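## Task

Take exactly two steel bushings off the turntable and put them in the crate, with every other bushing staying on the turntable. The crate must finish level and still seated in its corner guides. Bushings count only if they stay in the crate without the robot holding them. Anything the robot is touching at the end must not drop by more than a fingernail's width once released, or the task fails.

## Robot and tools

ROBOT. Two six-joint arms, left_arm and right_arm, each ending in a two-finger parallel gripper. left_arm is the robot's own left and sits on the +y side; right_arm is on the -y side. These names have nothing to do with the left or right of a picture. Base roots: left_arm at (-0.010, +0.296, +0.404) m, right_arm at (-0.010, -0.296, +0.404) m. Each arm's joints, in column order, with stated ranges in radians: waist -2.880..2.880, shoulder 0.000..3.142, elbow 0.000..3.019, wrist pitch -1.693..1.571, wrist yaw -1.571..1.571, wrist roll -2.094..2.094. The gripper's fingers extend along its +z axis and close along its y axis.

SCENE FRAME. Origin at table-top height, straight above the centre of the robot's foot. +x points forward over the table (the table starts near x = +0.15 m), +y toward the left arm, +z up. All reported gripper poses use this single frame.

execute_actions. Argument "actions" is a list holding zero or one item; optional "pictures" (boolean) asks for camera images.
- Empty list: no command, just returns the state, with pictures.
- Action: {"rows": [...], "steps": n}. n is 6 to 15 control steps (default 15), each 1/30 s. There are 1 to 15 rows; each row covers one step, and the final row repeats if rows run out.
- Wait: {"steps": n} with no rows, n up to 300; it returns once n steps have elapsed since the previous result, and your reply time counts toward them.
A refused call moves nothing.

ROW LAYOUT. One flat list of 14 numbers for both arms together, each in [-1, 1], always all 14 even if one arm is idle: left_arm waist, shoulder, elbow, wrist pitch, wrist yaw, wrist roll, left opening, then the same seven for right_arm. The six joint numbers per arm are offsets, not targets: scaled joint displacements measured from that arm's angles in the most recent result that reported them (before any such result in a scene, and for later calls within one reply, from where the arm is when the action begins). They are not measured from the previous row. Scale: 1.0 equals 1.264 rad waist, 1.32 shoulder, 1.276 elbow, 1.83 wrist pitch, 1.686 wrist yaw, 2.022 wrist roll. Asking a joint to exceed its range outward by more than 0.019 rad gets the call refused; a real stop may sit up to 0.019 rad either side of the listed one, and an over-request is clipped there, reported as "joint sent to its limit" (possibly about an earlier action). The opening number is absolute, not an offset: +1 fully open, -1 closed; apart from near the ends, fingers go to where grip_measured would read that value.

MOTION RULES. Per step, each joint's target is held within a lead of its measured angle: 0.264 rad waist, 0.32 shoulder, 0.276 elbow, 0.33 wrist pitch, 0.186 wrist yaw, 0.522 wrist roll, so big moves take several actions. If targets would shift a gripper more than 70 mm from where it is, all its joint targets are pulled back proportionally. Arms keep moving toward the last row sent while you think or wait, until motion nearly stops or a step is HELD. Sending zeros is not a pause: it pulls the arm back to the reference angles. Arms can sag under zeros; to hold, command offsets back to the wanted angles in a reply's first call and zeros afterwards, increasing the aim if a joint still lags. Each action's result is read 6 steps before it ends; those steps run during your next reply.

RESULTS. The state line gives, per arm, end_effector_position (m, the point between the finger pads, roughly 1 cm short of the tips) and end_effector_quat_wxyz; printed positions can be off, more so at long reach. Joint positions and Joint velocities list each arm's six joints (rad, rad/s) plus the finger-pad gap (m, m/s; 0.094 m = fully open). grip_measured is the measured opening on the command scale; each gripper may be off by about 1 mm. To hold a part, command about 0.03 below grip_measured (less for a lighter hold). "joint command not followed" means the clearance check altered or blocked joint targets on some steps; the rest of the row still ran. HELD marks steps whose row was partly or wholly not sent. MOTOR HOT appears from 85 °C; at 100 °C an OVER-TEMPERATURE FAULT drops that arm, so don't hold loads longer than needed.

CAMERAS. cam_left_wrist and cam_right_wrist, fisheye, 616x616, mounted on the wrists; their poses follow the arms' joint readings and calibration may be slightly off.

zoom_image: "camera" (one of the two names) and "region" [x0, y0, x1, y1] in pixels of that camera's latest image, origin top-left, at most 504 by 504. Gives a closer view; moves nothing.

read_manual: optional "section" (only "licences"); returns URDF licence texts, moves nothing.

finished_scene: "scene" (1 or 2) ends that scene for good, grades it and begins the next, whose task appears in the result. Replying with no tool call ends everything.

AVOID. Arms bumping or pressing on each other, knocking anything off the table, tilting or dislodging the crate, dropping or slamming parts, hard pushes, and leaving something propped only by the gripper. Occasional external tugs on held parts or shoves to loose items may occur.

Each tool is called after ">>>" in YAML: its name, and indented under it one key for each argument.

## Session

>>> execute_actions:
  actions: []

Scene clock: 0.00 s of 7600.00 s.
left_arm: end_effector_position=(+0.9280, +0.0394, +0.1321) grip_measured=+1.000 end_effector_quat_wxyz=(+0.213, -0.006, +0.927, -0.309) | right_arm: end_effector_position=(+0.3898, -0.1773, +0.2640) grip_measured=+1.000 end_effector_quat_wxyz=(-0.326, +0.708, +0.542, +0.316)
Joint positions: left_arm=[-1.989  2.088  2.539 -0.641  0.259 -0.116  0.094] | right_arm=[ 1.704  0.941  0.524 -0.167 -0.834  1.804  0.094]
Joint velocities: left_arm=[-0.015 -0.024 -0.007 -0.007  0.022 -0.051  0.   ] | right_arm=[-0.024  0.005 -0.007 -0.017 -0.007 -0.007  0.   ]

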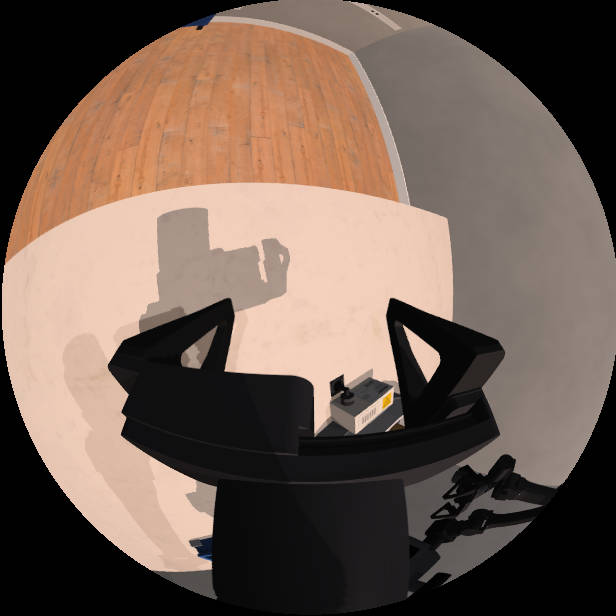

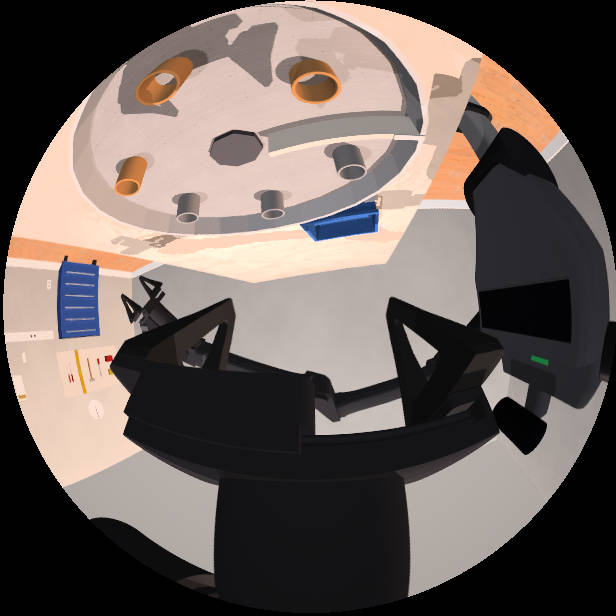

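>>> zoom_image:
  camera: "cam_right_wrist"
  region: [60, 0, 460, 290]

>>> zoom_image:
  camera: "cam_left_wrist"
  region: [280, 330, 460, 460]

>>> execute_actions:
  actions:
    - {"steps":90}
  pictures: true

Region (60, 0, 460, 290) of cam_right_wrist's 616x616 image, scaled by 1.260, with more detail than that image has; it fills the top 365 rows of this view, and the rest is white.

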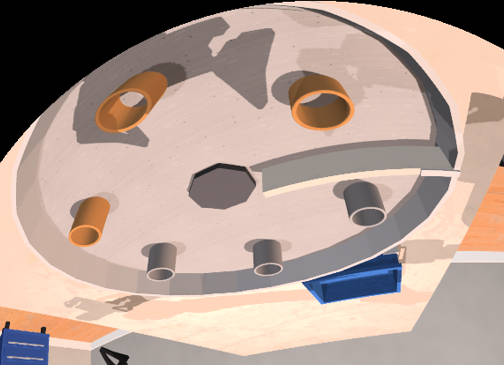

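Region (280, 330, 460, 460) of cam_left_wrist's 616x616 image, scaled by 2.800, with more detail than that image has.

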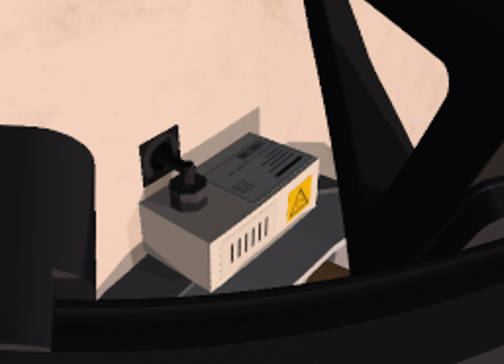

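Scene clock: 3.00 s of 7600.00 s.
left_arm: end_effector_position=(+0.9280, +0.0394, +0.1321) grip_measured=+1.000 end_effector_quat_wxyz=(+0.213, -0.006, +0.927, -0.309) | right_arm: end_effector_position=(+0.3898, -0.1773, +0.2640) grip_measured=+1.000 end_effector_quat_wxyz=(-0.326, +0.708, +0.542, +0.316)
Joint positions: left_arm=[-1.989  2.088  2.539 -0.641  0.259 -0.116  0.094] | right_arm=[ 1.704  0.941  0.524 -0.167 -0.834  1.804  0.094]
Joint velocities: left_arm=[-0.015  0.005  0.007 -0.017 -0.037 -0.022  0.   ] | right_arm=[-0.005 -0.024  0.022 -0.002 -0.051  0.11   0.   ]
Kept back: nothing.
Steps of this call (steps 1 to 90: nothing new was sent). Readings (joint positions):
1: left_arm=[-1.989 2.088 2.539 -0.641 0.259 -0.116] | right_arm=[1.704 0.941 0.524 -0.167 -0.834 1.804]
2: left_arm=[-1.989 2.088 2.539 -0.641 0.259 -0.116] | right_arm=[1.704 0.941 0.524 -0.167 -0.834 1.804]
4: left_arm=[-1.989 2.088 2.539 -0.641 0.259 -0.116] | right_arm=[1.704 0.941 0.524 -0.167 -0.834 1.804]
8: left_arm=[-1.989 2.088 2.539 -0.641 0.259 -0.116] | right_arm=[1.704 0.941 0.524 -0.167 -0.834 1.804]
90: the state above

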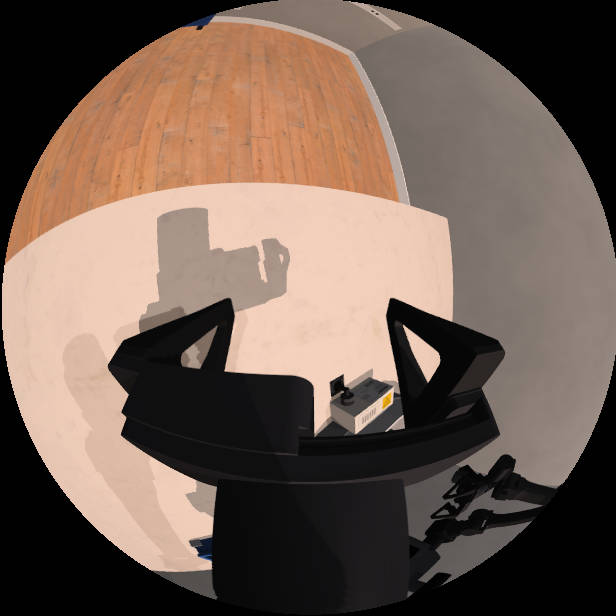

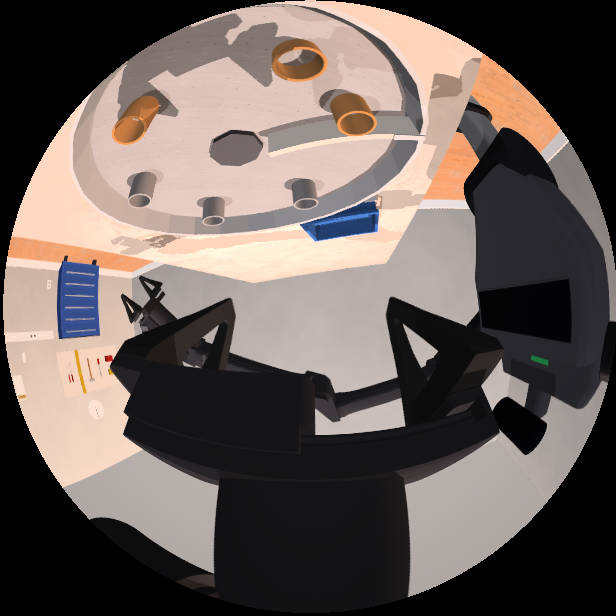

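>>> execute_actions:
  actions:
    - {"rows":[[-0.1,-0.2,-0.05,0,-0.15,-0.05,1,0,0,0,0,0,0,1],[-0.2,-0.35,-0.2,0.02,-0.3,-0.1,1,0,0,0,0,0,0,1],[-0.3125,-0.5,-0.45,0.038,-0.52,-0.155,1,0,0,0,0,0,0,1]],"steps":15}

Scene clock: 8.60 s of 7600.00 s.
left_arm: end_effector_position=(+0.9001, +0.0203, +0.1848) grip_measured=+1.000 end_effector_quat_wxyz=(+0.189, -0.063, +0.952, -0.232) | right_arm: end_effector_position=(+0.3898, -0.1773, +0.2640) grip_measured=+1.000 end_effector_quat_wxyz=(-0.326, +0.708, +0.542, +0.316)
Joint positions: left_arm=[-2.096  1.91   2.308 -0.636 -0.021 -0.222  0.094] | right_arm=[ 1.704  0.941  0.524 -0.167 -0.834  1.804  0.094]
Joint velocities: left_arm=[-0.65  -0.806 -0.847 -0.002 -0.725 -0.359  0.   ] | right_arm=[-0.005 -0.015 -0.007 -0.022  0.11   0.066  0.   ]
Steps of this call (steps 1 to 159: nothing new was sent; steps 160 to 168: the first 9 steps of this action). Readings (joint positions):
160: left_arm=[-1.991 2.083 2.536 -0.641 0.229 -0.120] | right_arm=[1.704 0.941 0.524 -0.167 -0.834 1.804]
161: left_arm=[-1.996 2.072 2.516 -0.640 0.197 -0.128] | right_arm=[1.704 0.941 0.524 -0.167 -0.834 1.804]
163: left_arm=[-2.012 2.032 2.456 -0.640 0.135 -0.158] | right_arm=[1.704 0.941 0.524 -0.167 -0.834 1.804]
167: left_arm=[-2.075 1.937 2.338 -0.637 0.010 -0.210] | right_arm=[1.704 0.941 0.524 -0.167 -0.834 1.804]
168: the state above

>>> execute_actions:
  actions:
    - {"rows":[[-0.228,-0.56,-1,0.035,-0.354,-0.103,1,0,0,0,0,0,0,1]],"steps":15}

>>> execute_actions:
  actions:
    - {"steps":30}

Scene clock: 9.13 s of 7600.00 s.
left_arm: end_effector_position=(+0.7749, +0.0794, +0.4410) grip_measured=+1.000 end_effector_quat_wxyz=(+0.235, -0.148, +0.953, -0.119) | right_arm: end_effector_position=(+0.3898, -0.1773, +0.2640) grip_measured=+1.000 end_effector_quat_wxyz=(-0.326, +0.708, +0.542, +0.316)
Joint positions: left_arm=[-2.408  1.23   1.628 -0.588 -0.6   -0.371  0.094] | right_arm=[ 1.704  0.941  0.524 -0.167 -0.834  1.804  0.094]
Joint velocities: left_arm=[ 0.015 -1.871 -1.971  0.046 -0.388 -0.242  0.   ] | right_arm=[-0.005 -0.015  0.012 -0.002  0.007 -0.022  0.   ]
Steps of this call (steps 1 to 6: the last 6 steps of your previous action; step 7: the robot went on to your last target; steps 8 to 16: the first 9 steps of this action). Readings (joint positions):
8: left_arm=[-2.303 1.665 2.075 -0.624 -0.305 -0.300] | right_arm=[1.704 0.941 0.524 -0.167 -0.834 1.804]
9: left_arm=[-2.327 1.620 2.029 -0.617 -0.353 -0.309] | right_arm=[1.704 0.941 0.524 -0.167 -0.834 1.804]
11: left_arm=[-2.369 1.523 1.932 -0.613 -0.450 -0.327] | right_arm=[1.704 0.941 0.524 -0.167 -0.834 1.804]
15: left_arm=[-2.408 1.295 1.701 -0.593 -0.586 -0.362] | right_arm=[1.704 0.941 0.524 -0.167 -0.834 1.804]
16: the state above

Scene clock: 10.13 s of 7600.00 s.
left_arm: end_effector_position=(+0.5038, +0.0812, +0.2746) grip_measured=+1.000 end_effector_quat_wxyz=(+0.036, -0.016, +0.999, -0.024) | right_arm: end_effector_position=(+0.3898, -0.1773, +0.2640) grip_measured=+1.000 end_effector_quat_wxyz=(-0.326, +0.708, +0.542, +0.316)
Joint positions: left_arm=[-2.403  1.177  1.023 -0.587 -0.616 -0.418  0.094] | right_arm=[ 1.704  0.941  0.524 -0.167 -0.834  1.804  0.094]
Joint velocities: left_arm=[-0.005 -0.015  0.012  0.027 -0.081  0.081  0.   ] | right_arm=[-0.015 -0.005  0.012  0.027  0.051  0.081  0.   ]
Kept back: nothing.
Steps of this call (steps 1 to 6: the last 6 steps of your previous action; steps 7 to 30: the robot went on to your last target). Readings (joint positions):
1: left_arm=[-2.407 1.173 1.566 -0.588 -0.608 -0.377] | right_arm=[1.704 0.941 0.524 -0.167 -0.834 1.804]
2: left_arm=[-2.406 1.128 1.518 -0.588 -0.612 -0.381] | right_arm=[1.704 0.941 0.524 -0.167 -0.834 1.804]
4: left_arm=[-2.406 1.072 1.451 -0.588 -0.614 -0.385] | right_arm=[1.704 0.941 0.524 -0.167 -0.834 1.804]
8: left_arm=[-2.406 1.044 1.349 -0.588 -0.616 -0.390] | right_arm=[1.704 0.941 0.524 -0.167 -0.834 1.804]
30: the state above

>>> execute_actions:
  actions: []

Scene clock: 10.33 s of 7600.00 s.
left_arm: end_effector_position=(+0.5038, +0.0812, +0.2746) grip_measured=+1.000 end_effector_quat_wxyz=(+0.036, -0.017, +0.999, -0.024) | right_arm: end_effector_position=(+0.3898, -0.1773, +0.2640) grip_measured=+1.000 end_effector_quat_wxyz=(-0.326, +0.708, +0.542, +0.316)
Joint positions: left_arm=[-2.403  1.177  1.023 -0.587 -0.616 -0.419  0.094] | right_arm=[ 1.704  0.941  0.524 -0.167 -0.834  1.804  0.094]
Joint velocities: left_arm=[-0.015 -0.005  0.017  0.002 -0.051  0.037  0.   ] | right_arm=[-0.015  0.005 -0.012  0.007 -0.022 -0.051  0.   ]
Kept back: nothing.
Steps of this call (steps 1 to 6: the robot went on to your last target). Readings (joint positions):
1: left_arm=[-2.403 1.177 1.023 -0.587 -0.616 -0.418] | right_arm=[1.704 0.941 0.524 -0.167 -0.834 1.804]
2: left_arm=[-2.403 1.177 1.023 -0.587 -0.616 -0.419] | right_arm=[1.704 0.941 0.524 -0.167 -0.834 1.804]
4: left_arm=[-2.403 1.177 1.023 -0.587 -0.616 -0.419] | right_arm=[1.704 0.941 0.524 -0.167 -0.834 1.804]
6: the state above
camera_calibration (this result's frames):
cam_left_wrist: T_world_to_cam=[[0.0431889, -0.997792, 0.0504476, 0.0431088], [-0.851462, -0.010346, 0.524315, 0.292476], [-0.522635, -0.0655988, -0.850029, 0.627365], [0, 0, 0, 1]] pos_world=[0.575054, 0.087194, 0.377754]

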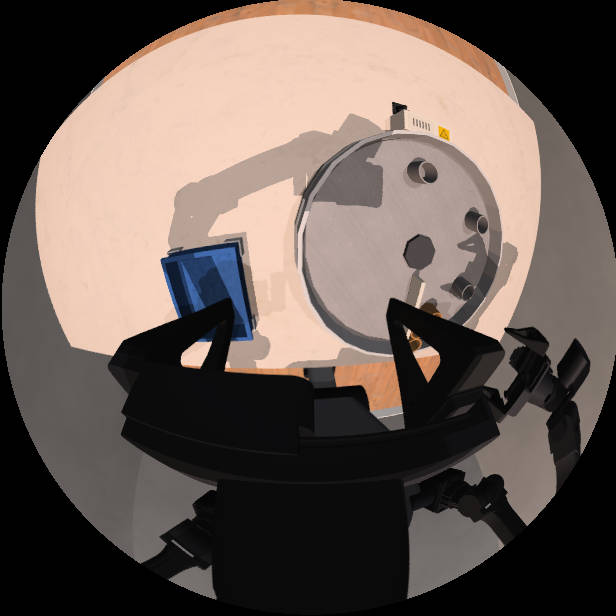

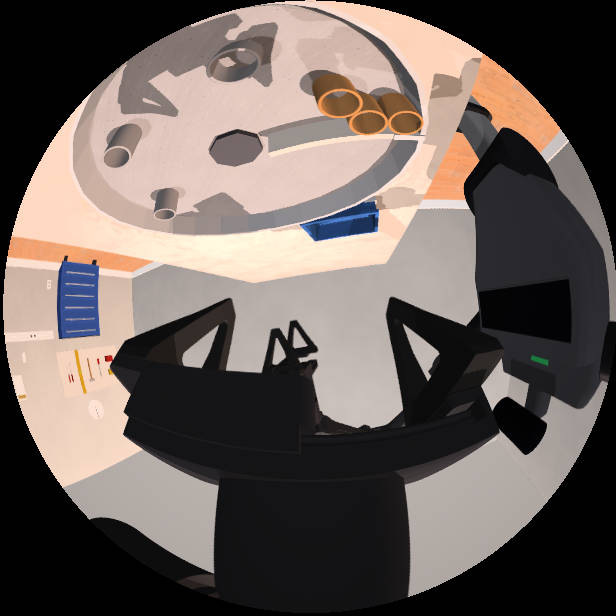

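>>> execute_actions:
  actions:
    - {"steps":240}
  pictures: true

Scene clock: 18.33 s of 7600.00 s.
left_arm: end_effector_position=(+0.5038, +0.0812, +0.2746) grip_measured=+1.000 end_effector_quat_wxyz=(+0.036, -0.017, +0.999, -0.024) | right_arm: end_effector_position=(+0.3898, -0.1773, +0.2640) grip_measured=+1.000 end_effector_quat_wxyz=(-0.326, +0.708, +0.542, +0.316)
Joint positions: left_arm=[-2.403  1.177  1.023 -0.587 -0.616 -0.419  0.094] | right_arm=[ 1.704  0.941  0.524 -0.167 -0.834  1.804  0.094]
Joint velocities: left_arm=[-0.005  0.015  0.017 -0.007  0.037  0.007  0.   ] | right_arm=[-0.005 -0.005 -0.022 -0.002  0.051 -0.022  0.   ]
Kept back: nothing.
Steps of this call (steps 1 to 15: the robot went on to your last target; steps 16 to 240: nothing new was sent). Readings (joint positions):
1: left_arm=[-2.403 1.177 1.023 -0.587 -0.616 -0.419] | right_arm=[1.704 0.941 0.524 -0.167 -0.834 1.804]
2: left_arm=[-2.403 1.177 1.023 -0.587 -0.616 -0.419] | right_arm=[1.704 0.941 0.524 -0.167 -0.834 1.804]
4: left_arm=[-2.403 1.177 1.023 -0.587 -0.616 -0.419] | right_arm=[1.704 0.941 0.524 -0.167 -0.834 1.804]
8: left_arm=[-2.403 1.177 1.023 -0.587 -0.616 -0.419] | right_arm=[1.704 0.941 0.524 -0.167 -0.834 1.804]
240: the state above
All arms were judged still, so your last target was given up. Only a new action makes them travel on or press farther. Fingers that are still opening or closing keep moving.
camera_calibration (this result's frames):
cam_left_wrist: T_world_to_cam=[[0.0431889, -0.997792, 0.0504476, 0.0431088], [-0.851462, -0.010346, 0.524315, 0.292476], [-0.522635, -0.0655988, -0.850029, 0.627365], [0, 0, 0, 1]] pos_world=[0.575054, 0.087194, 0.377754]

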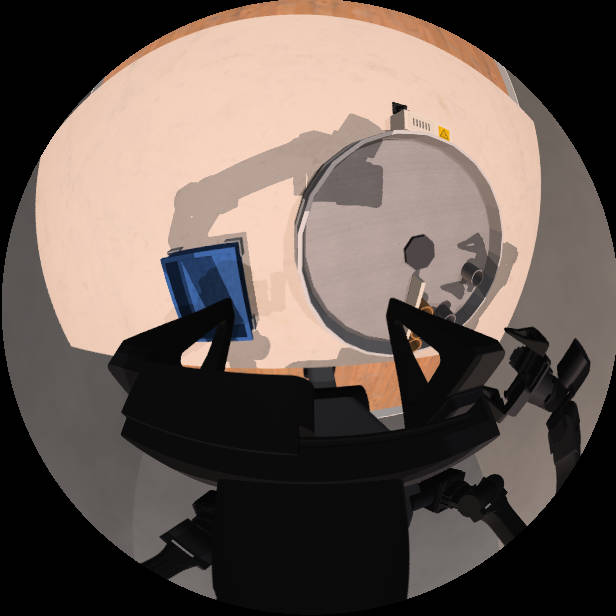

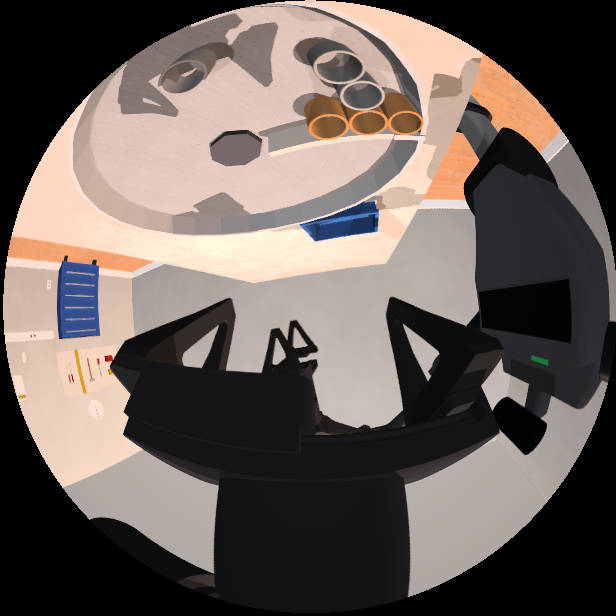

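>>> execute_actions:
  actions:
    - {"rows":[[1,-0.437,-0.33,0.1,0.3,0.2,1,0.284,0.043,-0.015,-0.027,0.724,-0.892,1]],"steps":15}

>>> execute_actions:
  actions:
    - {"steps":36}
  pictures: true

Scene clock: 20.03 s of 7600.00 s.
left_arm: end_effector_position=(+0.4380, +0.2172, +0.2909) grip_measured=+1.000 end_effector_quat_wxyz=(+0.059, -0.028, +0.992, -0.111) | right_arm: end_effector_position=(+0.3406, -0.1467, +0.2180) grip_measured=+1.000 end_effector_quat_wxyz=(-0.099, +0.376, +0.906, +0.168)
Joint positions: left_arm=[-2.017  0.743  0.653 -0.454 -0.148 -0.16   0.094] | right_arm=[ 2.099  0.994  0.505 -0.208  0.021  0.981  0.094]
Joint velocities: left_arm=[ 2.027 -1.832 -0.72   0.129  0.755  0.623  0.   ] | right_arm=[-0.073  0.005 -0.071 -0.032  2.44  -2.777  0.   ]
Steps of this call (steps 1 to 42: nothing new was sent; steps 43 to 51: the first 9 steps of this action). Readings (joint positions):
43: left_arm=[-2.392 1.164 1.006 -0.564 -0.564 -0.387] | right_arm=[1.725 0.942 0.523 -0.173 -0.751 1.737]
44: left_arm=[-2.371 1.136 0.968 -0.529 -0.507 -0.349] | right_arm=[1.773 0.947 0.523 -0.181 -0.659 1.653]
46: left_arm=[-2.298 1.046 0.870 -0.491 -0.397 -0.286] | right_arm=[1.916 0.965 0.520 -0.193 -0.467 1.473]
50: left_arm=[-2.083 0.807 0.684 -0.458 -0.177 -0.183] | right_arm=[2.098 0.993 0.508 -0.206 -0.078 1.079]
51: the state above

Scene clock: 21.23 s of 7600.00 s.
left_arm: end_effector_position=(+0.4019, +0.5225, +0.3472) grip_measured=+1.000 end_effector_quat_wxyz=(+0.108, -0.193, +0.943, +0.249) | right_arm: end_effector_position=(+0.3517, -0.2193, +0.2012) grip_measured=+1.000 end_effector_quat_wxyz=(-0.005, +0.078, -0.997, -0.002)
Joint positions: left_arm=[-1.132  0.585  0.614 -0.414 -0.112 -0.026  0.094] | right_arm=[ 2.065  0.994  0.502 -0.209  0.384  0.015  0.094]
Joint velocities: left_arm=[-0.015 -0.015 -0.002  0.007 -0.051 -0.081  0.   ] | right_arm=[-0.005 -0.005 -0.012  0.022  0.007 -0.007  0.   ]
Kept back: nothing.
Steps of this call (steps 1 to 6: the last 6 steps of your previous action; steps 7 to 36: the robot went on to your last target). Readings (joint positions):
1: left_arm=[-1.943 0.685 0.632 -0.449 -0.129 -0.138] | right_arm=[2.093 0.994 0.503 -0.209 0.122 0.883]
2: left_arm=[-1.863 0.636 0.620 -0.443 -0.119 -0.118] | right_arm=[2.087 0.994 0.502 -0.209 0.223 0.785]
4: left_arm=[-1.686 0.574 0.616 -0.429 -0.113 -0.086] | right_arm=[2.072 0.994 0.502 -0.209 0.360 0.589]
8: left_arm=[-1.310 0.564 0.616 -0.414 -0.110 -0.052] | right_arm=[2.065 0.994 0.502 -0.209 0.383 0.259]
36: the state above
camera_calibration (this result's frames):
cam_left_wrist: T_world_to_cam=[[0.428549, -0.797426, -0.424802, 0.389594], [-0.791765, -0.557945, 0.248609, 0.530065], [-0.435263, 0.229802, -0.870481, 0.482436], [0, 0, 0, 1]] pos_world=[0.462713, 0.495554, 0.453673]
cam_right_wrist: T_world_to_cam=[[0.179239, -0.983803, 0.00232361, -0.283731], [-0.803581, -0.145041, 0.577253, 0.141747], [-0.567566, -0.105334, -0.816562, 0.46516], [0, 0, 0, 1]] pos_world=[0.42877, -0.209579, 0.298667]

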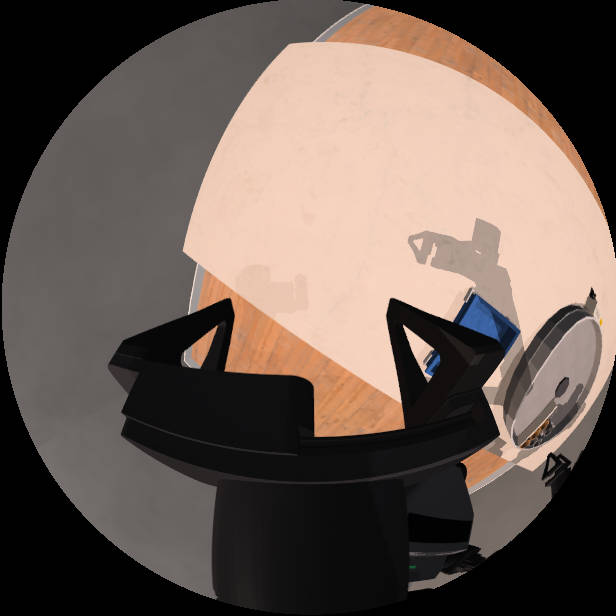

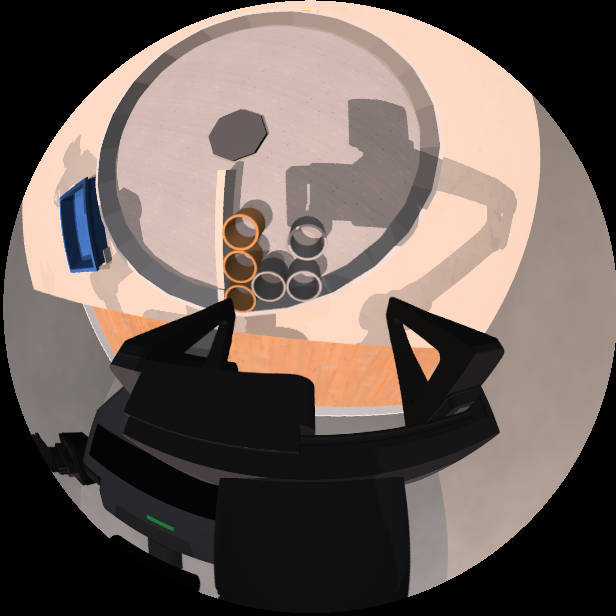

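>>> execute_actions:
  actions: []

>>> zoom_image:
  camera: "cam_right_wrist"
  region: [200, 180, 360, 320]

Scene clock: 21.37 s of 7600.00 s.
left_arm: end_effector_position=(+0.4019, +0.5225, +0.3472) grip_measured=+1.000 end_effector_quat_wxyz=(+0.108, -0.193, +0.943, +0.249) | right_arm: end_effector_position=(+0.3517, -0.2193, +0.2012) grip_measured=+1.000 end_effector_quat_wxyz=(-0.005, +0.078, -0.997, -0.002)
Joint positions: left_arm=[-1.132  0.585  0.614 -0.414 -0.112 -0.026  0.094] | right_arm=[ 2.065  0.994  0.502 -0.209  0.384  0.015  0.094]
Joint velocities: left_arm=[-0.015  0.005  0.002 -0.002 -0.051  0.022  0.   ] | right_arm=[ 0.005 -0.005 -0.012  0.002 -0.037 -0.022  0.   ]
Kept back: nothing.
Steps of this call (steps 1 to 4: the robot went on to your last target). Readings (joint positions):
1: left_arm=[-1.132 0.585 0.614 -0.414 -0.112 -0.026] | right_arm=[2.065 0.994 0.502 -0.209 0.384 0.015]
2: left_arm=[-1.132 0.585 0.614 -0.414 -0.112 -0.026] | right_arm=[2.065 0.994 0.502 -0.209 0.384 0.015]
4: the state above
camera_calibration (this result's frames):
cam_left_wrist: T_world_to_cam=[[0.428549, -0.797426, -0.424802, 0.389594], [-0.791765, -0.557945, 0.248609, 0.530065], [-0.435263, 0.229802, -0.870481, 0.482436], [0, 0, 0, 1]] pos_world=[0.462713, 0.495554, 0.453673]
cam_right_wrist: T_world_to_cam=[[0.179239, -0.983803, 0.00232361, -0.283731], [-0.803581, -0.145041, 0.577253, 0.141747], [-0.567566, -0.105334, -0.816562, 0.46516], [0, 0, 0, 1]] pos_world=[0.42877, -0.209579, 0.298667]

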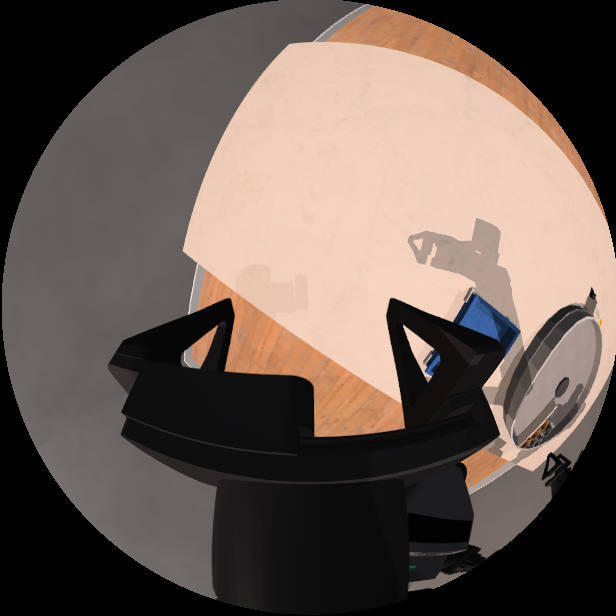

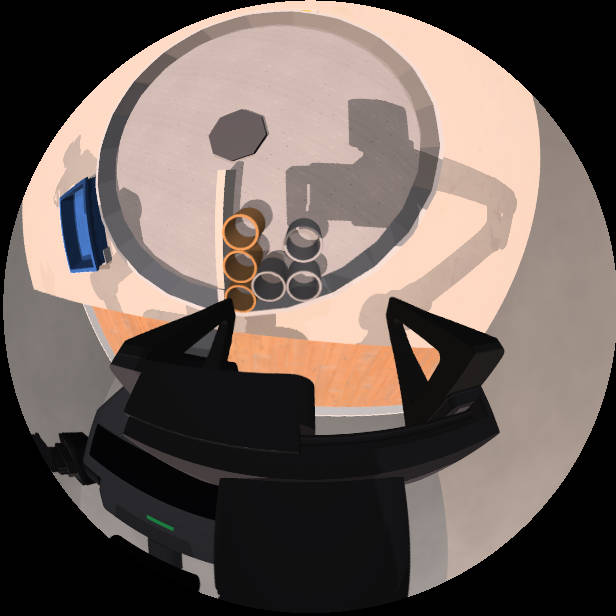

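Region (200, 180, 360, 320) of cam_right_wrist's 616x616 image, scaled by 3.150, with more detail than that image has; it fills the top 441 rows of this view, and the rest is white.

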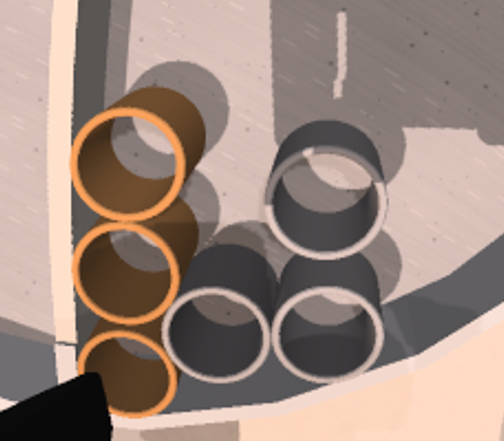

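>>> execute_actions:
  actions:
    - {"rows":[[0,0,0,0,0,0,1,-0.065,0.203,0.049,0.118,-0.035,0.02,0.36]],"steps":15}

>>> execute_actions:
  actions:
    - {"steps":12}
  pictures: true

Scene clock: 23.10 s of 7600.00 s.
left_arm: end_effector_position=(+0.4019, +0.5225, +0.3472) grip_measured=+1.000 end_effector_quat_wxyz=(+0.108, -0.193, +0.943, +0.249) | right_arm: end_effector_position=(+0.3430, -0.2174, +0.1226) grip_measured=+0.363 end_effector_quat_wxyz=(+0.021, +0.048, -0.999, +0.002)
Joint positions: left_arm=[-1.132  0.585  0.614 -0.414 -0.112 -0.026  0.094] | right_arm=[ 1.984  1.295  0.565 -0.006  0.327  0.037  0.064]
Joint velocities: left_arm=[-0.015 -0.005 -0.012  0.007 -0.037  0.007  0.   ] | right_arm=[ 0.024 -0.044 -0.193 -0.012 -0.051  0.007 -0.   ]
Steps of this call (steps 1 to 15: the robot went on to your last target; steps 16 to 43: nothing new was sent; steps 44 to 52: the first 9 steps of this action). Readings (joint positions):
44: left_arm=[-1.132 0.585 0.614 -0.414 -0.112 -0.026] | right_arm=[2.058 1.014 0.503 -0.170 0.357 0.018]
45: left_arm=[-1.132 0.585 0.614 -0.414 -0.112 -0.026] | right_arm=[2.042 1.061 0.515 -0.107 0.338 0.022]
47: left_arm=[-1.132 0.585 0.614 -0.414 -0.112 -0.026] | right_arm=[2.008 1.186 0.560 -0.034 0.329 0.030]
51: left_arm=[-1.132 0.585 0.614 -0.414 -0.112 -0.026] | right_arm=[1.984 1.295 0.573 -0.006 0.328 0.036]
52: the state above

Scene clock: 23.50 s of 7600.00 s.
left_arm: end_effector_position=(+0.4019, +0.5225, +0.3472) grip_measured=+1.000 end_effector_quat_wxyz=(+0.108, -0.193, +0.943, +0.249) | right_arm: end_effector_position=(+0.3458, -0.2182, +0.1260) grip_measured=+0.363 end_effector_quat_wxyz=(+0.015, +0.044, -0.999, +0.002)
Joint positions: left_arm=[-1.132  0.585  0.614 -0.414 -0.112 -0.026  0.094] | right_arm=[ 1.984  1.281  0.56  -0.003  0.327  0.041  0.064]
Joint velocities: left_arm=[ 0.005 -0.015 -0.007 -0.007  0.007 -0.022  0.   ] | right_arm=[-0.005 -0.005 -0.017  0.007 -0.007 -0.022  0.   ]
Kept back: nothing.
Steps of this call (steps 1 to 6: the last 6 steps of your previous action; steps 7 to 12: the robot went on to your last target). Readings (joint positions):
1: left_arm=[-1.132 0.585 0.614 -0.414 -0.112 -0.026] | right_arm=[1.984 1.293 0.561 -0.006 0.327 0.038]
2: left_arm=[-1.132 0.585 0.614 -0.414 -0.112 -0.026] | right_arm=[1.984 1.292 0.559 -0.006 0.327 0.039]
4: left_arm=[-1.132 0.585 0.614 -0.414 -0.112 -0.026] | right_arm=[1.984 1.288 0.560 -0.005 0.327 0.039]
8: left_arm=[-1.132 0.585 0.614 -0.414 -0.112 -0.026] | right_arm=[1.984 1.281 0.560 -0.003 0.327 0.041]
12: the state above
camera_calibration (this result's frames):
cam_left_wrist: T_world_to_cam=[[0.428549, -0.797426, -0.424802, 0.389594], [-0.791765, -0.557945, 0.248609, 0.530065], [-0.435263, 0.229802, -0.870481, 0.482436], [0, 0, 0, 1]] pos_world=[0.462713, 0.495554, 0.453673]
cam_right_wrist: T_world_to_cam=[[0.112476, -0.993622, 0.0079611, -0.261226], [-0.788187, -0.084337, 0.60963, 0.184472], [-0.605071, -0.0748439, -0.792646, 0.417081], [0, 0, 0, 1]] pos_world=[0.427143, -0.212786, 0.220218]

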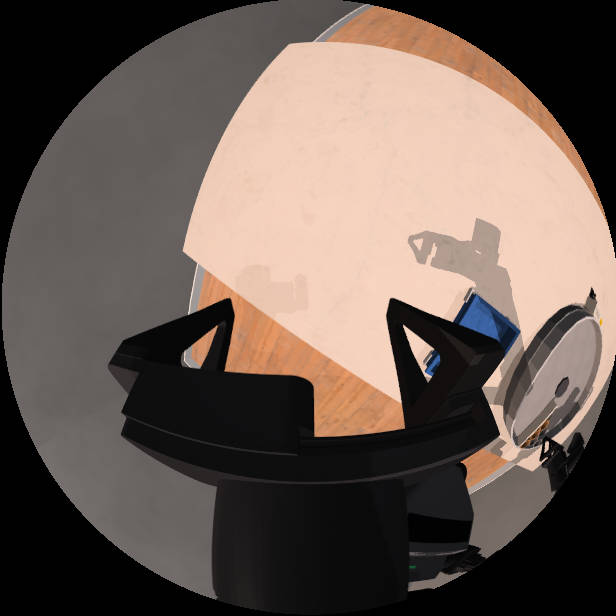

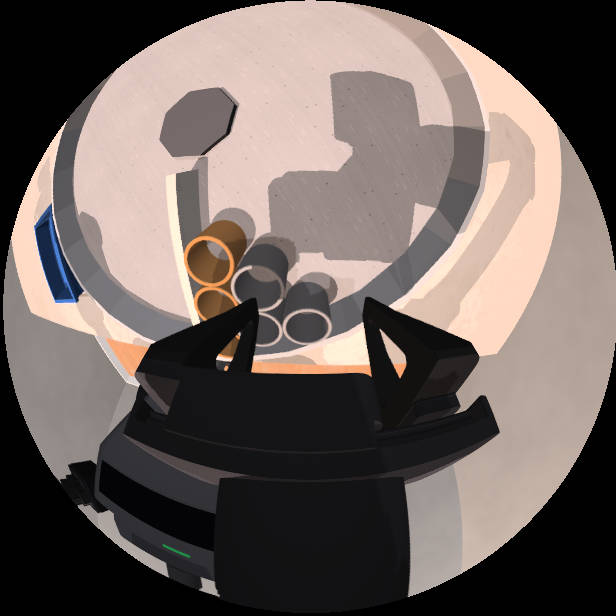

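>>> execute_actions:
  actions:
    - {"steps":45}
  pictures: true

>>> zoom_image:
  camera: "cam_right_wrist"
  region: [170, 210, 390, 390]

Scene clock: 25.00 s of 7600.00 s.
left_arm: end_effector_position=(+0.4019, +0.5225, +0.3472) grip_measured=+1.000 end_effector_quat_wxyz=(+0.108, -0.193, +0.943, +0.249) | right_arm: end_effector_position=(+0.3458, -0.2182, +0.1260) grip_measured=+0.363 end_effector_quat_wxyz=(+0.015, +0.044, -0.999, +0.002)
Joint positions: left_arm=[-1.132  0.585  0.614 -0.414 -0.112 -0.026  0.094] | right_arm=[ 1.984  1.281  0.56  -0.003  0.327  0.041  0.064]
Joint velocities: left_arm=[-0.015  0.005 -0.012 -0.017 -0.022  0.051  0.   ] | right_arm=[-0.005 -0.005 -0.012  0.007 -0.022  0.007  0.002]
Kept back: nothing.
Steps of this call (steps 1 to 30: the robot went on to your last target; steps 31 to 45: nothing new was sent). Readings (joint positions):
1: left_arm=[-1.132 0.585 0.614 -0.414 -0.112 -0.026] | right_arm=[1.984 1.281 0.560 -0.003 0.327 0.041]
2: left_arm=[-1.132 0.585 0.614 -0.414 -0.112 -0.026] | right_arm=[1.984 1.281 0.560 -0.003 0.327 0.041]
4: left_arm=[-1.132 0.585 0.614 -0.414 -0.112 -0.026] | right_arm=[1.984 1.281 0.560 -0.003 0.327 0.041]
8: left_arm=[-1.132 0.585 0.614 -0.414 -0.112 -0.026] | right_arm=[1.984 1.281 0.560 -0.003 0.327 0.041]
45: the state above
All arms were judged still, so your last target was given up. Only a new action makes them travel on or press farther. Fingers that are still opening or closing keep moving.
camera_calibration (this result's frames):
cam_left_wrist: T_world_to_cam=[[0.428549, -0.797426, -0.424802, 0.389594], [-0.791765, -0.557945, 0.248609, 0.530065], [-0.435263, 0.229802, -0.870481, 0.482436], [0, 0, 0, 1]] pos_world=[0.462713, 0.495554, 0.453673]
cam_right_wrist: T_world_to_cam=[[0.112476, -0.993622, 0.0079611, -0.261226], [-0.788187, -0.084337, 0.60963, 0.184472], [-0.605071, -0.0748439, -0.792646, 0.417081], [0, 0, 0, 1]] pos_world=[0.427143, -0.212786, 0.220218]

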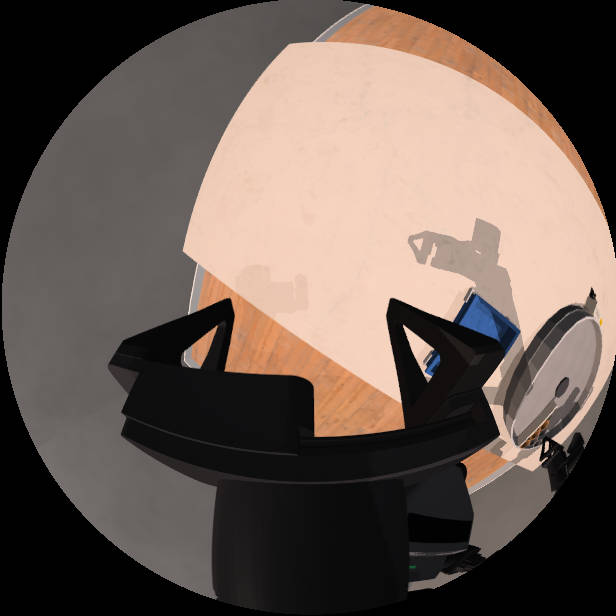

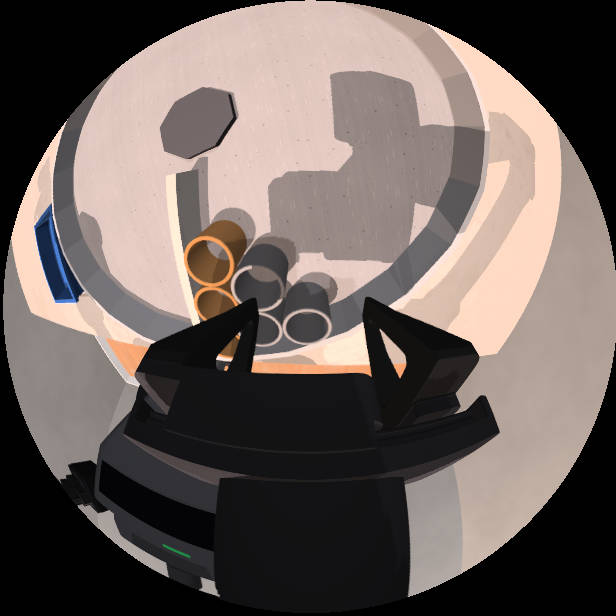

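Region (170, 210, 390, 390) of cam_right_wrist's 616x616 image, scaled by 2.291, with more detail than that image has; it fills the top 412 rows of this view, and the rest is white.

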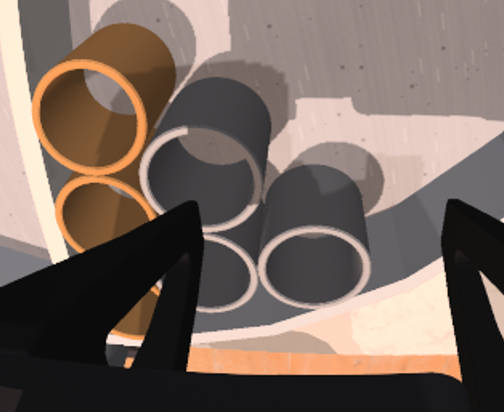

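>>> execute_actions:
  actions:
    - {"rows":[[0,0,0,0,0,0,1,-0.047,0.02,-0.064,0.088,-0.028,-0.498,-0.447]],"steps":15}

>>> execute_actions:
  actions:
    - {"steps":12}
  pictures: true

Scene clock: 29.27 s of 7600.00 s.
left_arm: end_effector_position=(+0.4019, +0.5225, +0.3472) grip_measured=+1.000 end_effector_quat_wxyz=(+0.108, -0.193, +0.943, +0.249) | right_arm: end_effector_position=(+0.3228, -0.2368, +0.1198) grip_measured=-0.444 end_effector_quat_wxyz=(-0.000, +0.398, -0.917, +0.001)
Joint positions: left_arm=[-1.132  0.585  0.614 -0.414 -0.112 -0.026  0.094] | right_arm=[ 1.928  1.296  0.476  0.14   0.283 -0.737  0.026]
Joint velocities: left_arm=[-0.005 -0.005 -0.002  0.002  0.037  0.022  0.   ] | right_arm=[ 0.005  0.054 -0.027  0.012 -0.022 -1.575  0.   ]
Steps of this call (steps 1 to 119: nothing new was sent; steps 120 to 128: the first 9 steps of this action). Readings (joint positions):
120: left_arm=[-1.132 0.585 0.614 -0.414 -0.112 -0.026] | right_arm=[1.978 1.282 0.551 0.031 0.304 -0.039]
121: left_arm=[-1.132 0.585 0.614 -0.414 -0.112 -0.026] | right_arm=[1.969 1.283 0.535 0.080 0.289 -0.139]
123: left_arm=[-1.132 0.585 0.614 -0.414 -0.112 -0.026] | right_arm=[1.946 1.284 0.507 0.127 0.284 -0.334]
127: left_arm=[-1.132 0.585 0.614 -0.414 -0.112 -0.026] | right_arm=[1.928 1.294 0.478 0.140 0.284 -0.683]
128: the state above

Scene clock: 29.67 s of 7600.00 s.
left_arm: end_effector_position=(+0.4019, +0.5225, +0.3472) grip_measured=+1.000 end_effector_quat_wxyz=(+0.108, -0.193, +0.943, +0.249) | right_arm: end_effector_position=(+0.3237, -0.2365, +0.1195) grip_measured=-0.444 end_effector_quat_wxyz=(-0.002, +0.487, -0.873, +0.001)
Joint positions: left_arm=[-1.132  0.585  0.614 -0.414 -0.112 -0.026  0.094] | right_arm=[ 1.928  1.298  0.476  0.146  0.283 -0.937  0.026]
Joint velocities: left_arm=[ 0.005  0.005 -0.017  0.002 -0.037  0.037  0.   ] | right_arm=[-0.005 -0.005  0.007 -0.007  0.066 -0.242  0.002]
Kept back: nothing.
Steps of this call (steps 1 to 6: the last 6 steps of your previous action; steps 7 to 12: the robot went on to your last target). Readings (joint positions):
1: left_arm=[-1.132 0.585 0.614 -0.414 -0.112 -0.026] | right_arm=[1.928 1.297 0.476 0.141 0.283 -0.780]
2: left_arm=[-1.132 0.585 0.614 -0.414 -0.112 -0.026] | right_arm=[1.928 1.298 0.476 0.143 0.283 -0.815]
4: left_arm=[-1.132 0.585 0.614 -0.414 -0.112 -0.026] | right_arm=[1.928 1.298 0.476 0.145 0.283 -0.865]
8: left_arm=[-1.132 0.585 0.614 -0.414 -0.112 -0.026] | right_arm=[1.928 1.298 0.476 0.146 0.283 -0.916]
12: the state above
camera_calibration (this result's frames):
cam_left_wrist: T_world_to_cam=[[0.428549, -0.797426, -0.424802, 0.389594], [-0.791765, -0.557945, 0.248609, 0.530065], [-0.435263, 0.229802, -0.870481, 0.482436], [0, 0, 0, 1]] pos_world=[0.462713, 0.495554, 0.453673]
cam_right_wrist: T_world_to_cam=[[0.863245, -0.504675, 0.0105438, -0.404542], [-0.415439, -0.698432, 0.582755, -0.0932371], [-0.286738, -0.507441, -0.812579, 0.194205], [0, 0, 0, 1]] pos_world=[0.366171, -0.170735, 0.216407]

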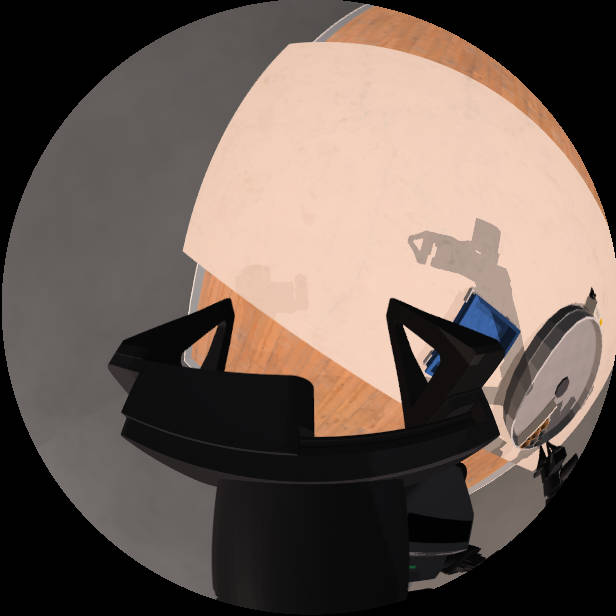

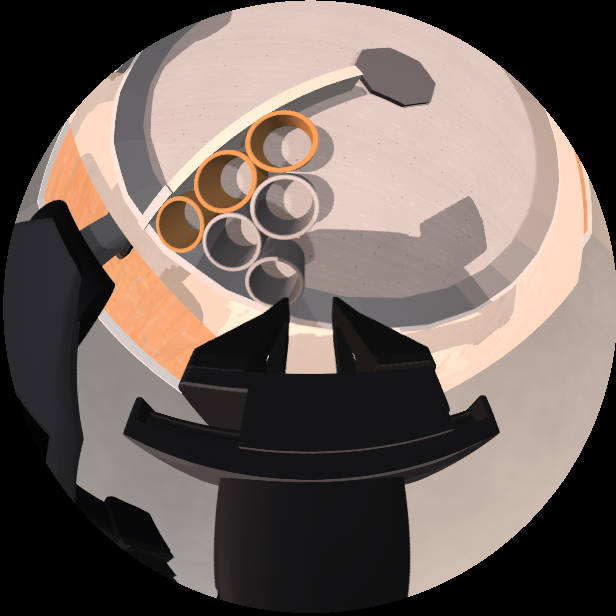

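>>> zoom_image:
  camera: "cam_right_wrist"
  region: [220, 230, 380, 350]

Region (220, 230, 380, 350) of cam_right_wrist's 616x616 image, scaled by 3.150, with more detail than that image has; it fills the top 378 rows of this view, and the rest is white.

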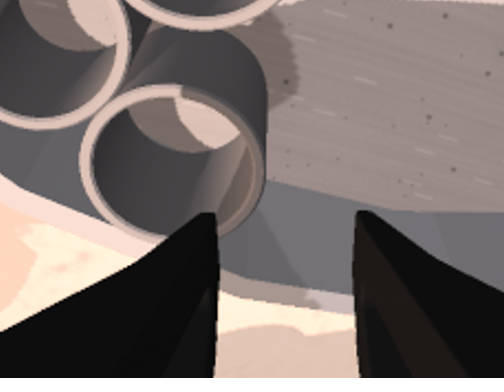

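>>> execute_actions:
  actions:
    - {"rows":[[0,0,0,0,0,0,1,-0.005,0.04,0.012,0.02,-0.003,-0.015,-0.447],[0,0,0,0,0,0,1,-0.005,0.04,0.012,0.02,-0.003,-0.015,-0.447],[0,0,0,0,0,0,1,-0.008,0.075,0.025,0.04,-0.005,-0.015,-0.447],[0,0,0,0,0,0,1,-0.008,0.075,0.025,0.04,-0.005,-0.015,-0.447],[0,0,0,0,0,0,1,-0.010,0.106,0.037,0.056,-0.006,-0.015,-0.447]],"steps":15}

>>> execute_actions:
  actions:
    - {"steps":12}
  pictures: true

>>> zoom_image:
  camera: "cam_right_wrist"
  region: [200, 200, 400, 380]

Scene clock: 31.60 s of 7600.00 s.
left_arm: end_effector_position=(+0.4019, +0.5225, +0.3472) grip_measured=+1.000 end_effector_quat_wxyz=(+0.108, -0.193, +0.943, +0.249) | right_arm: end_effector_position=(+0.3236, -0.2260, +0.0870) grip_measured=-0.444 end_effector_quat_wxyz=(-0.003, +0.494, -0.869, -0.002)
Joint positions: left_arm=[-1.132  0.585  0.614 -0.414 -0.112 -0.026  0.094] | right_arm=[ 1.928  1.435  0.525  0.234  0.275 -0.953  0.026]
Joint velocities: left_arm=[ 0.005 -0.005 -0.002  0.012  0.007  0.037  0.   ] | right_arm=[-0.005  0.22  -0.012  0.061 -0.081 -0.022  0.   ]
Steps of this call (steps 1 to 30: the robot went on to your last target; steps 31 to 49: nothing new was sent; steps 50 to 58: the first 9 steps of this action). Readings (joint positions):
50: left_arm=[-1.132 0.585 0.614 -0.414 -0.112 -0.026] | right_arm=[1.928 1.301 0.477 0.152 0.282 -0.952]
51: left_arm=[-1.132 0.585 0.614 -0.414 -0.112 -0.026] | right_arm=[1.928 1.308 0.479 0.160 0.281 -0.953]
53: left_arm=[-1.132 0.585 0.614 -0.414 -0.112 -0.026] | right_arm=[1.928 1.340 0.492 0.187 0.278 -0.953]
57: left_arm=[-1.132 0.585 0.614 -0.414 -0.112 -0.026] | right_arm=[1.928 1.424 0.524 0.232 0.275 -0.953]
58: the state above

Scene clock: 32.00 s of 7600.00 s.
left_arm: end_effector_position=(+0.4019, +0.5225, +0.3472) grip_measured=+1.000 end_effector_quat_wxyz=(+0.108, -0.193, +0.943, +0.249) | right_arm: end_effector_position=(+0.3217, -0.2261, +0.0856) grip_measured=-0.444 end_effector_quat_wxyz=(-0.002, +0.495, -0.869, -0.002)
Joint positions: left_arm=[-1.132  0.585  0.614 -0.414 -0.112 -0.026  0.094] | right_arm=[ 1.927  1.441  0.524  0.237  0.275 -0.954  0.026]
Joint velocities: left_arm=[ 0.015 -0.005 -0.002 -0.022  0.081 -0.095  0.   ] | right_arm=[-0.005 -0.005 -0.002 -0.002 -0.007  0.007  0.001]
Kept back: nothing.
Steps of this call (steps 1 to 6: the last 6 steps of your previous action; steps 7 to 12: the robot went on to your last target). Readings (joint positions):
1: left_arm=[-1.132 0.585 0.614 -0.414 -0.112 -0.026] | right_arm=[1.928 1.440 0.525 0.235 0.275 -0.954]
2: left_arm=[-1.132 0.585 0.614 -0.414 -0.112 -0.026] | right_arm=[1.928 1.441 0.524 0.235 0.275 -0.954]
4: left_arm=[-1.132 0.585 0.614 -0.414 -0.112 -0.026] | right_arm=[1.927 1.441 0.524 0.237 0.275 -0.954]
8: left_arm=[-1.132 0.585 0.614 -0.414 -0.112 -0.026] | right_arm=[1.927 1.441 0.524 0.237 0.275 -0.954]
12: the state above
camera_calibration (this result's frames):
cam_left_wrist: T_world_to_cam=[[0.428549, -0.797426, -0.424802, 0.389594], [-0.791765, -0.557945, 0.248609, 0.530065], [-0.435263, 0.229802, -0.870481, 0.482436], [0, 0, 0, 1]] pos_world=[0.462713, 0.495554, 0.453673]
cam_right_wrist: T_world_to_cam=[[0.871871, -0.489723, 0.00352969, -0.396089], [-0.400555, -0.708939, 0.580484, -0.0740299], [-0.281774, -0.507521, -0.814264, 0.169967], [0, 0, 0, 1]] pos_world=[0.363578, -0.160195, 0.182769]

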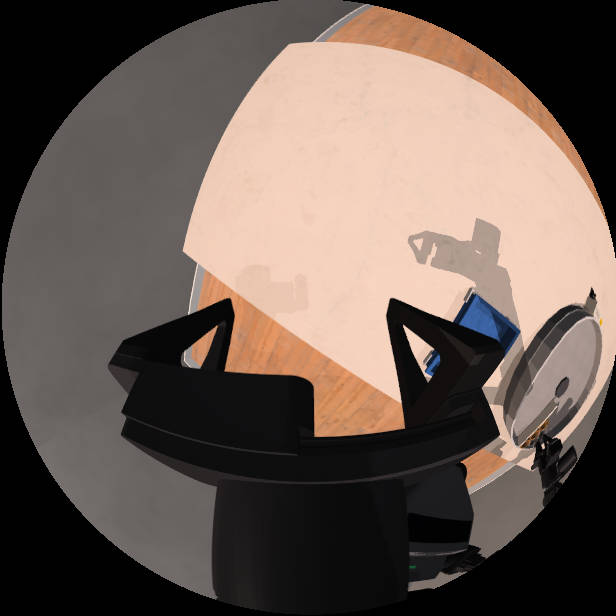

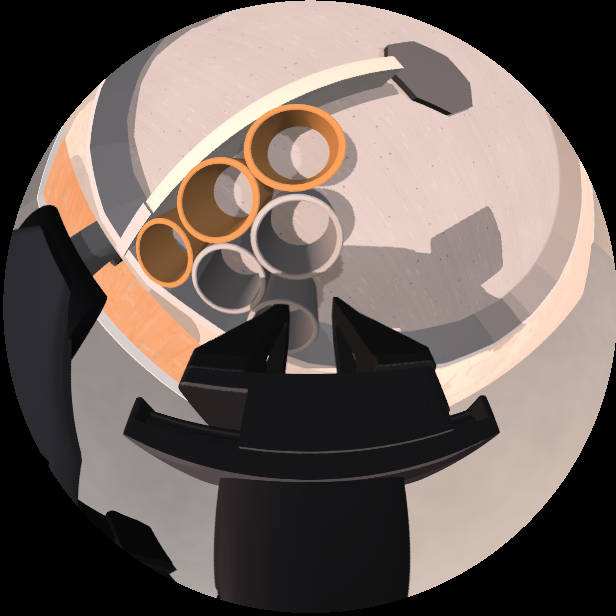

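Region (200, 200, 400, 380) of cam_right_wrist's 616x616 image, scaled by 2.520, with more detail than that image has; it fills the top 454 rows of this view, and the rest is white.

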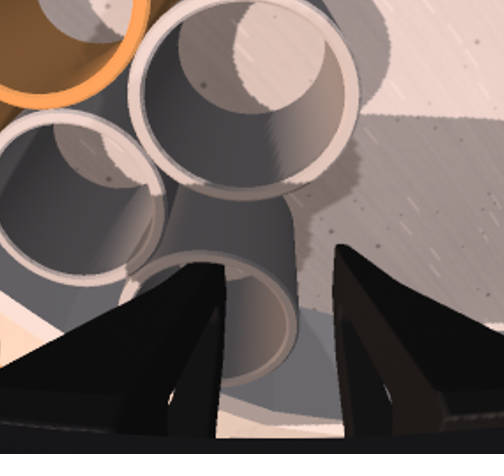

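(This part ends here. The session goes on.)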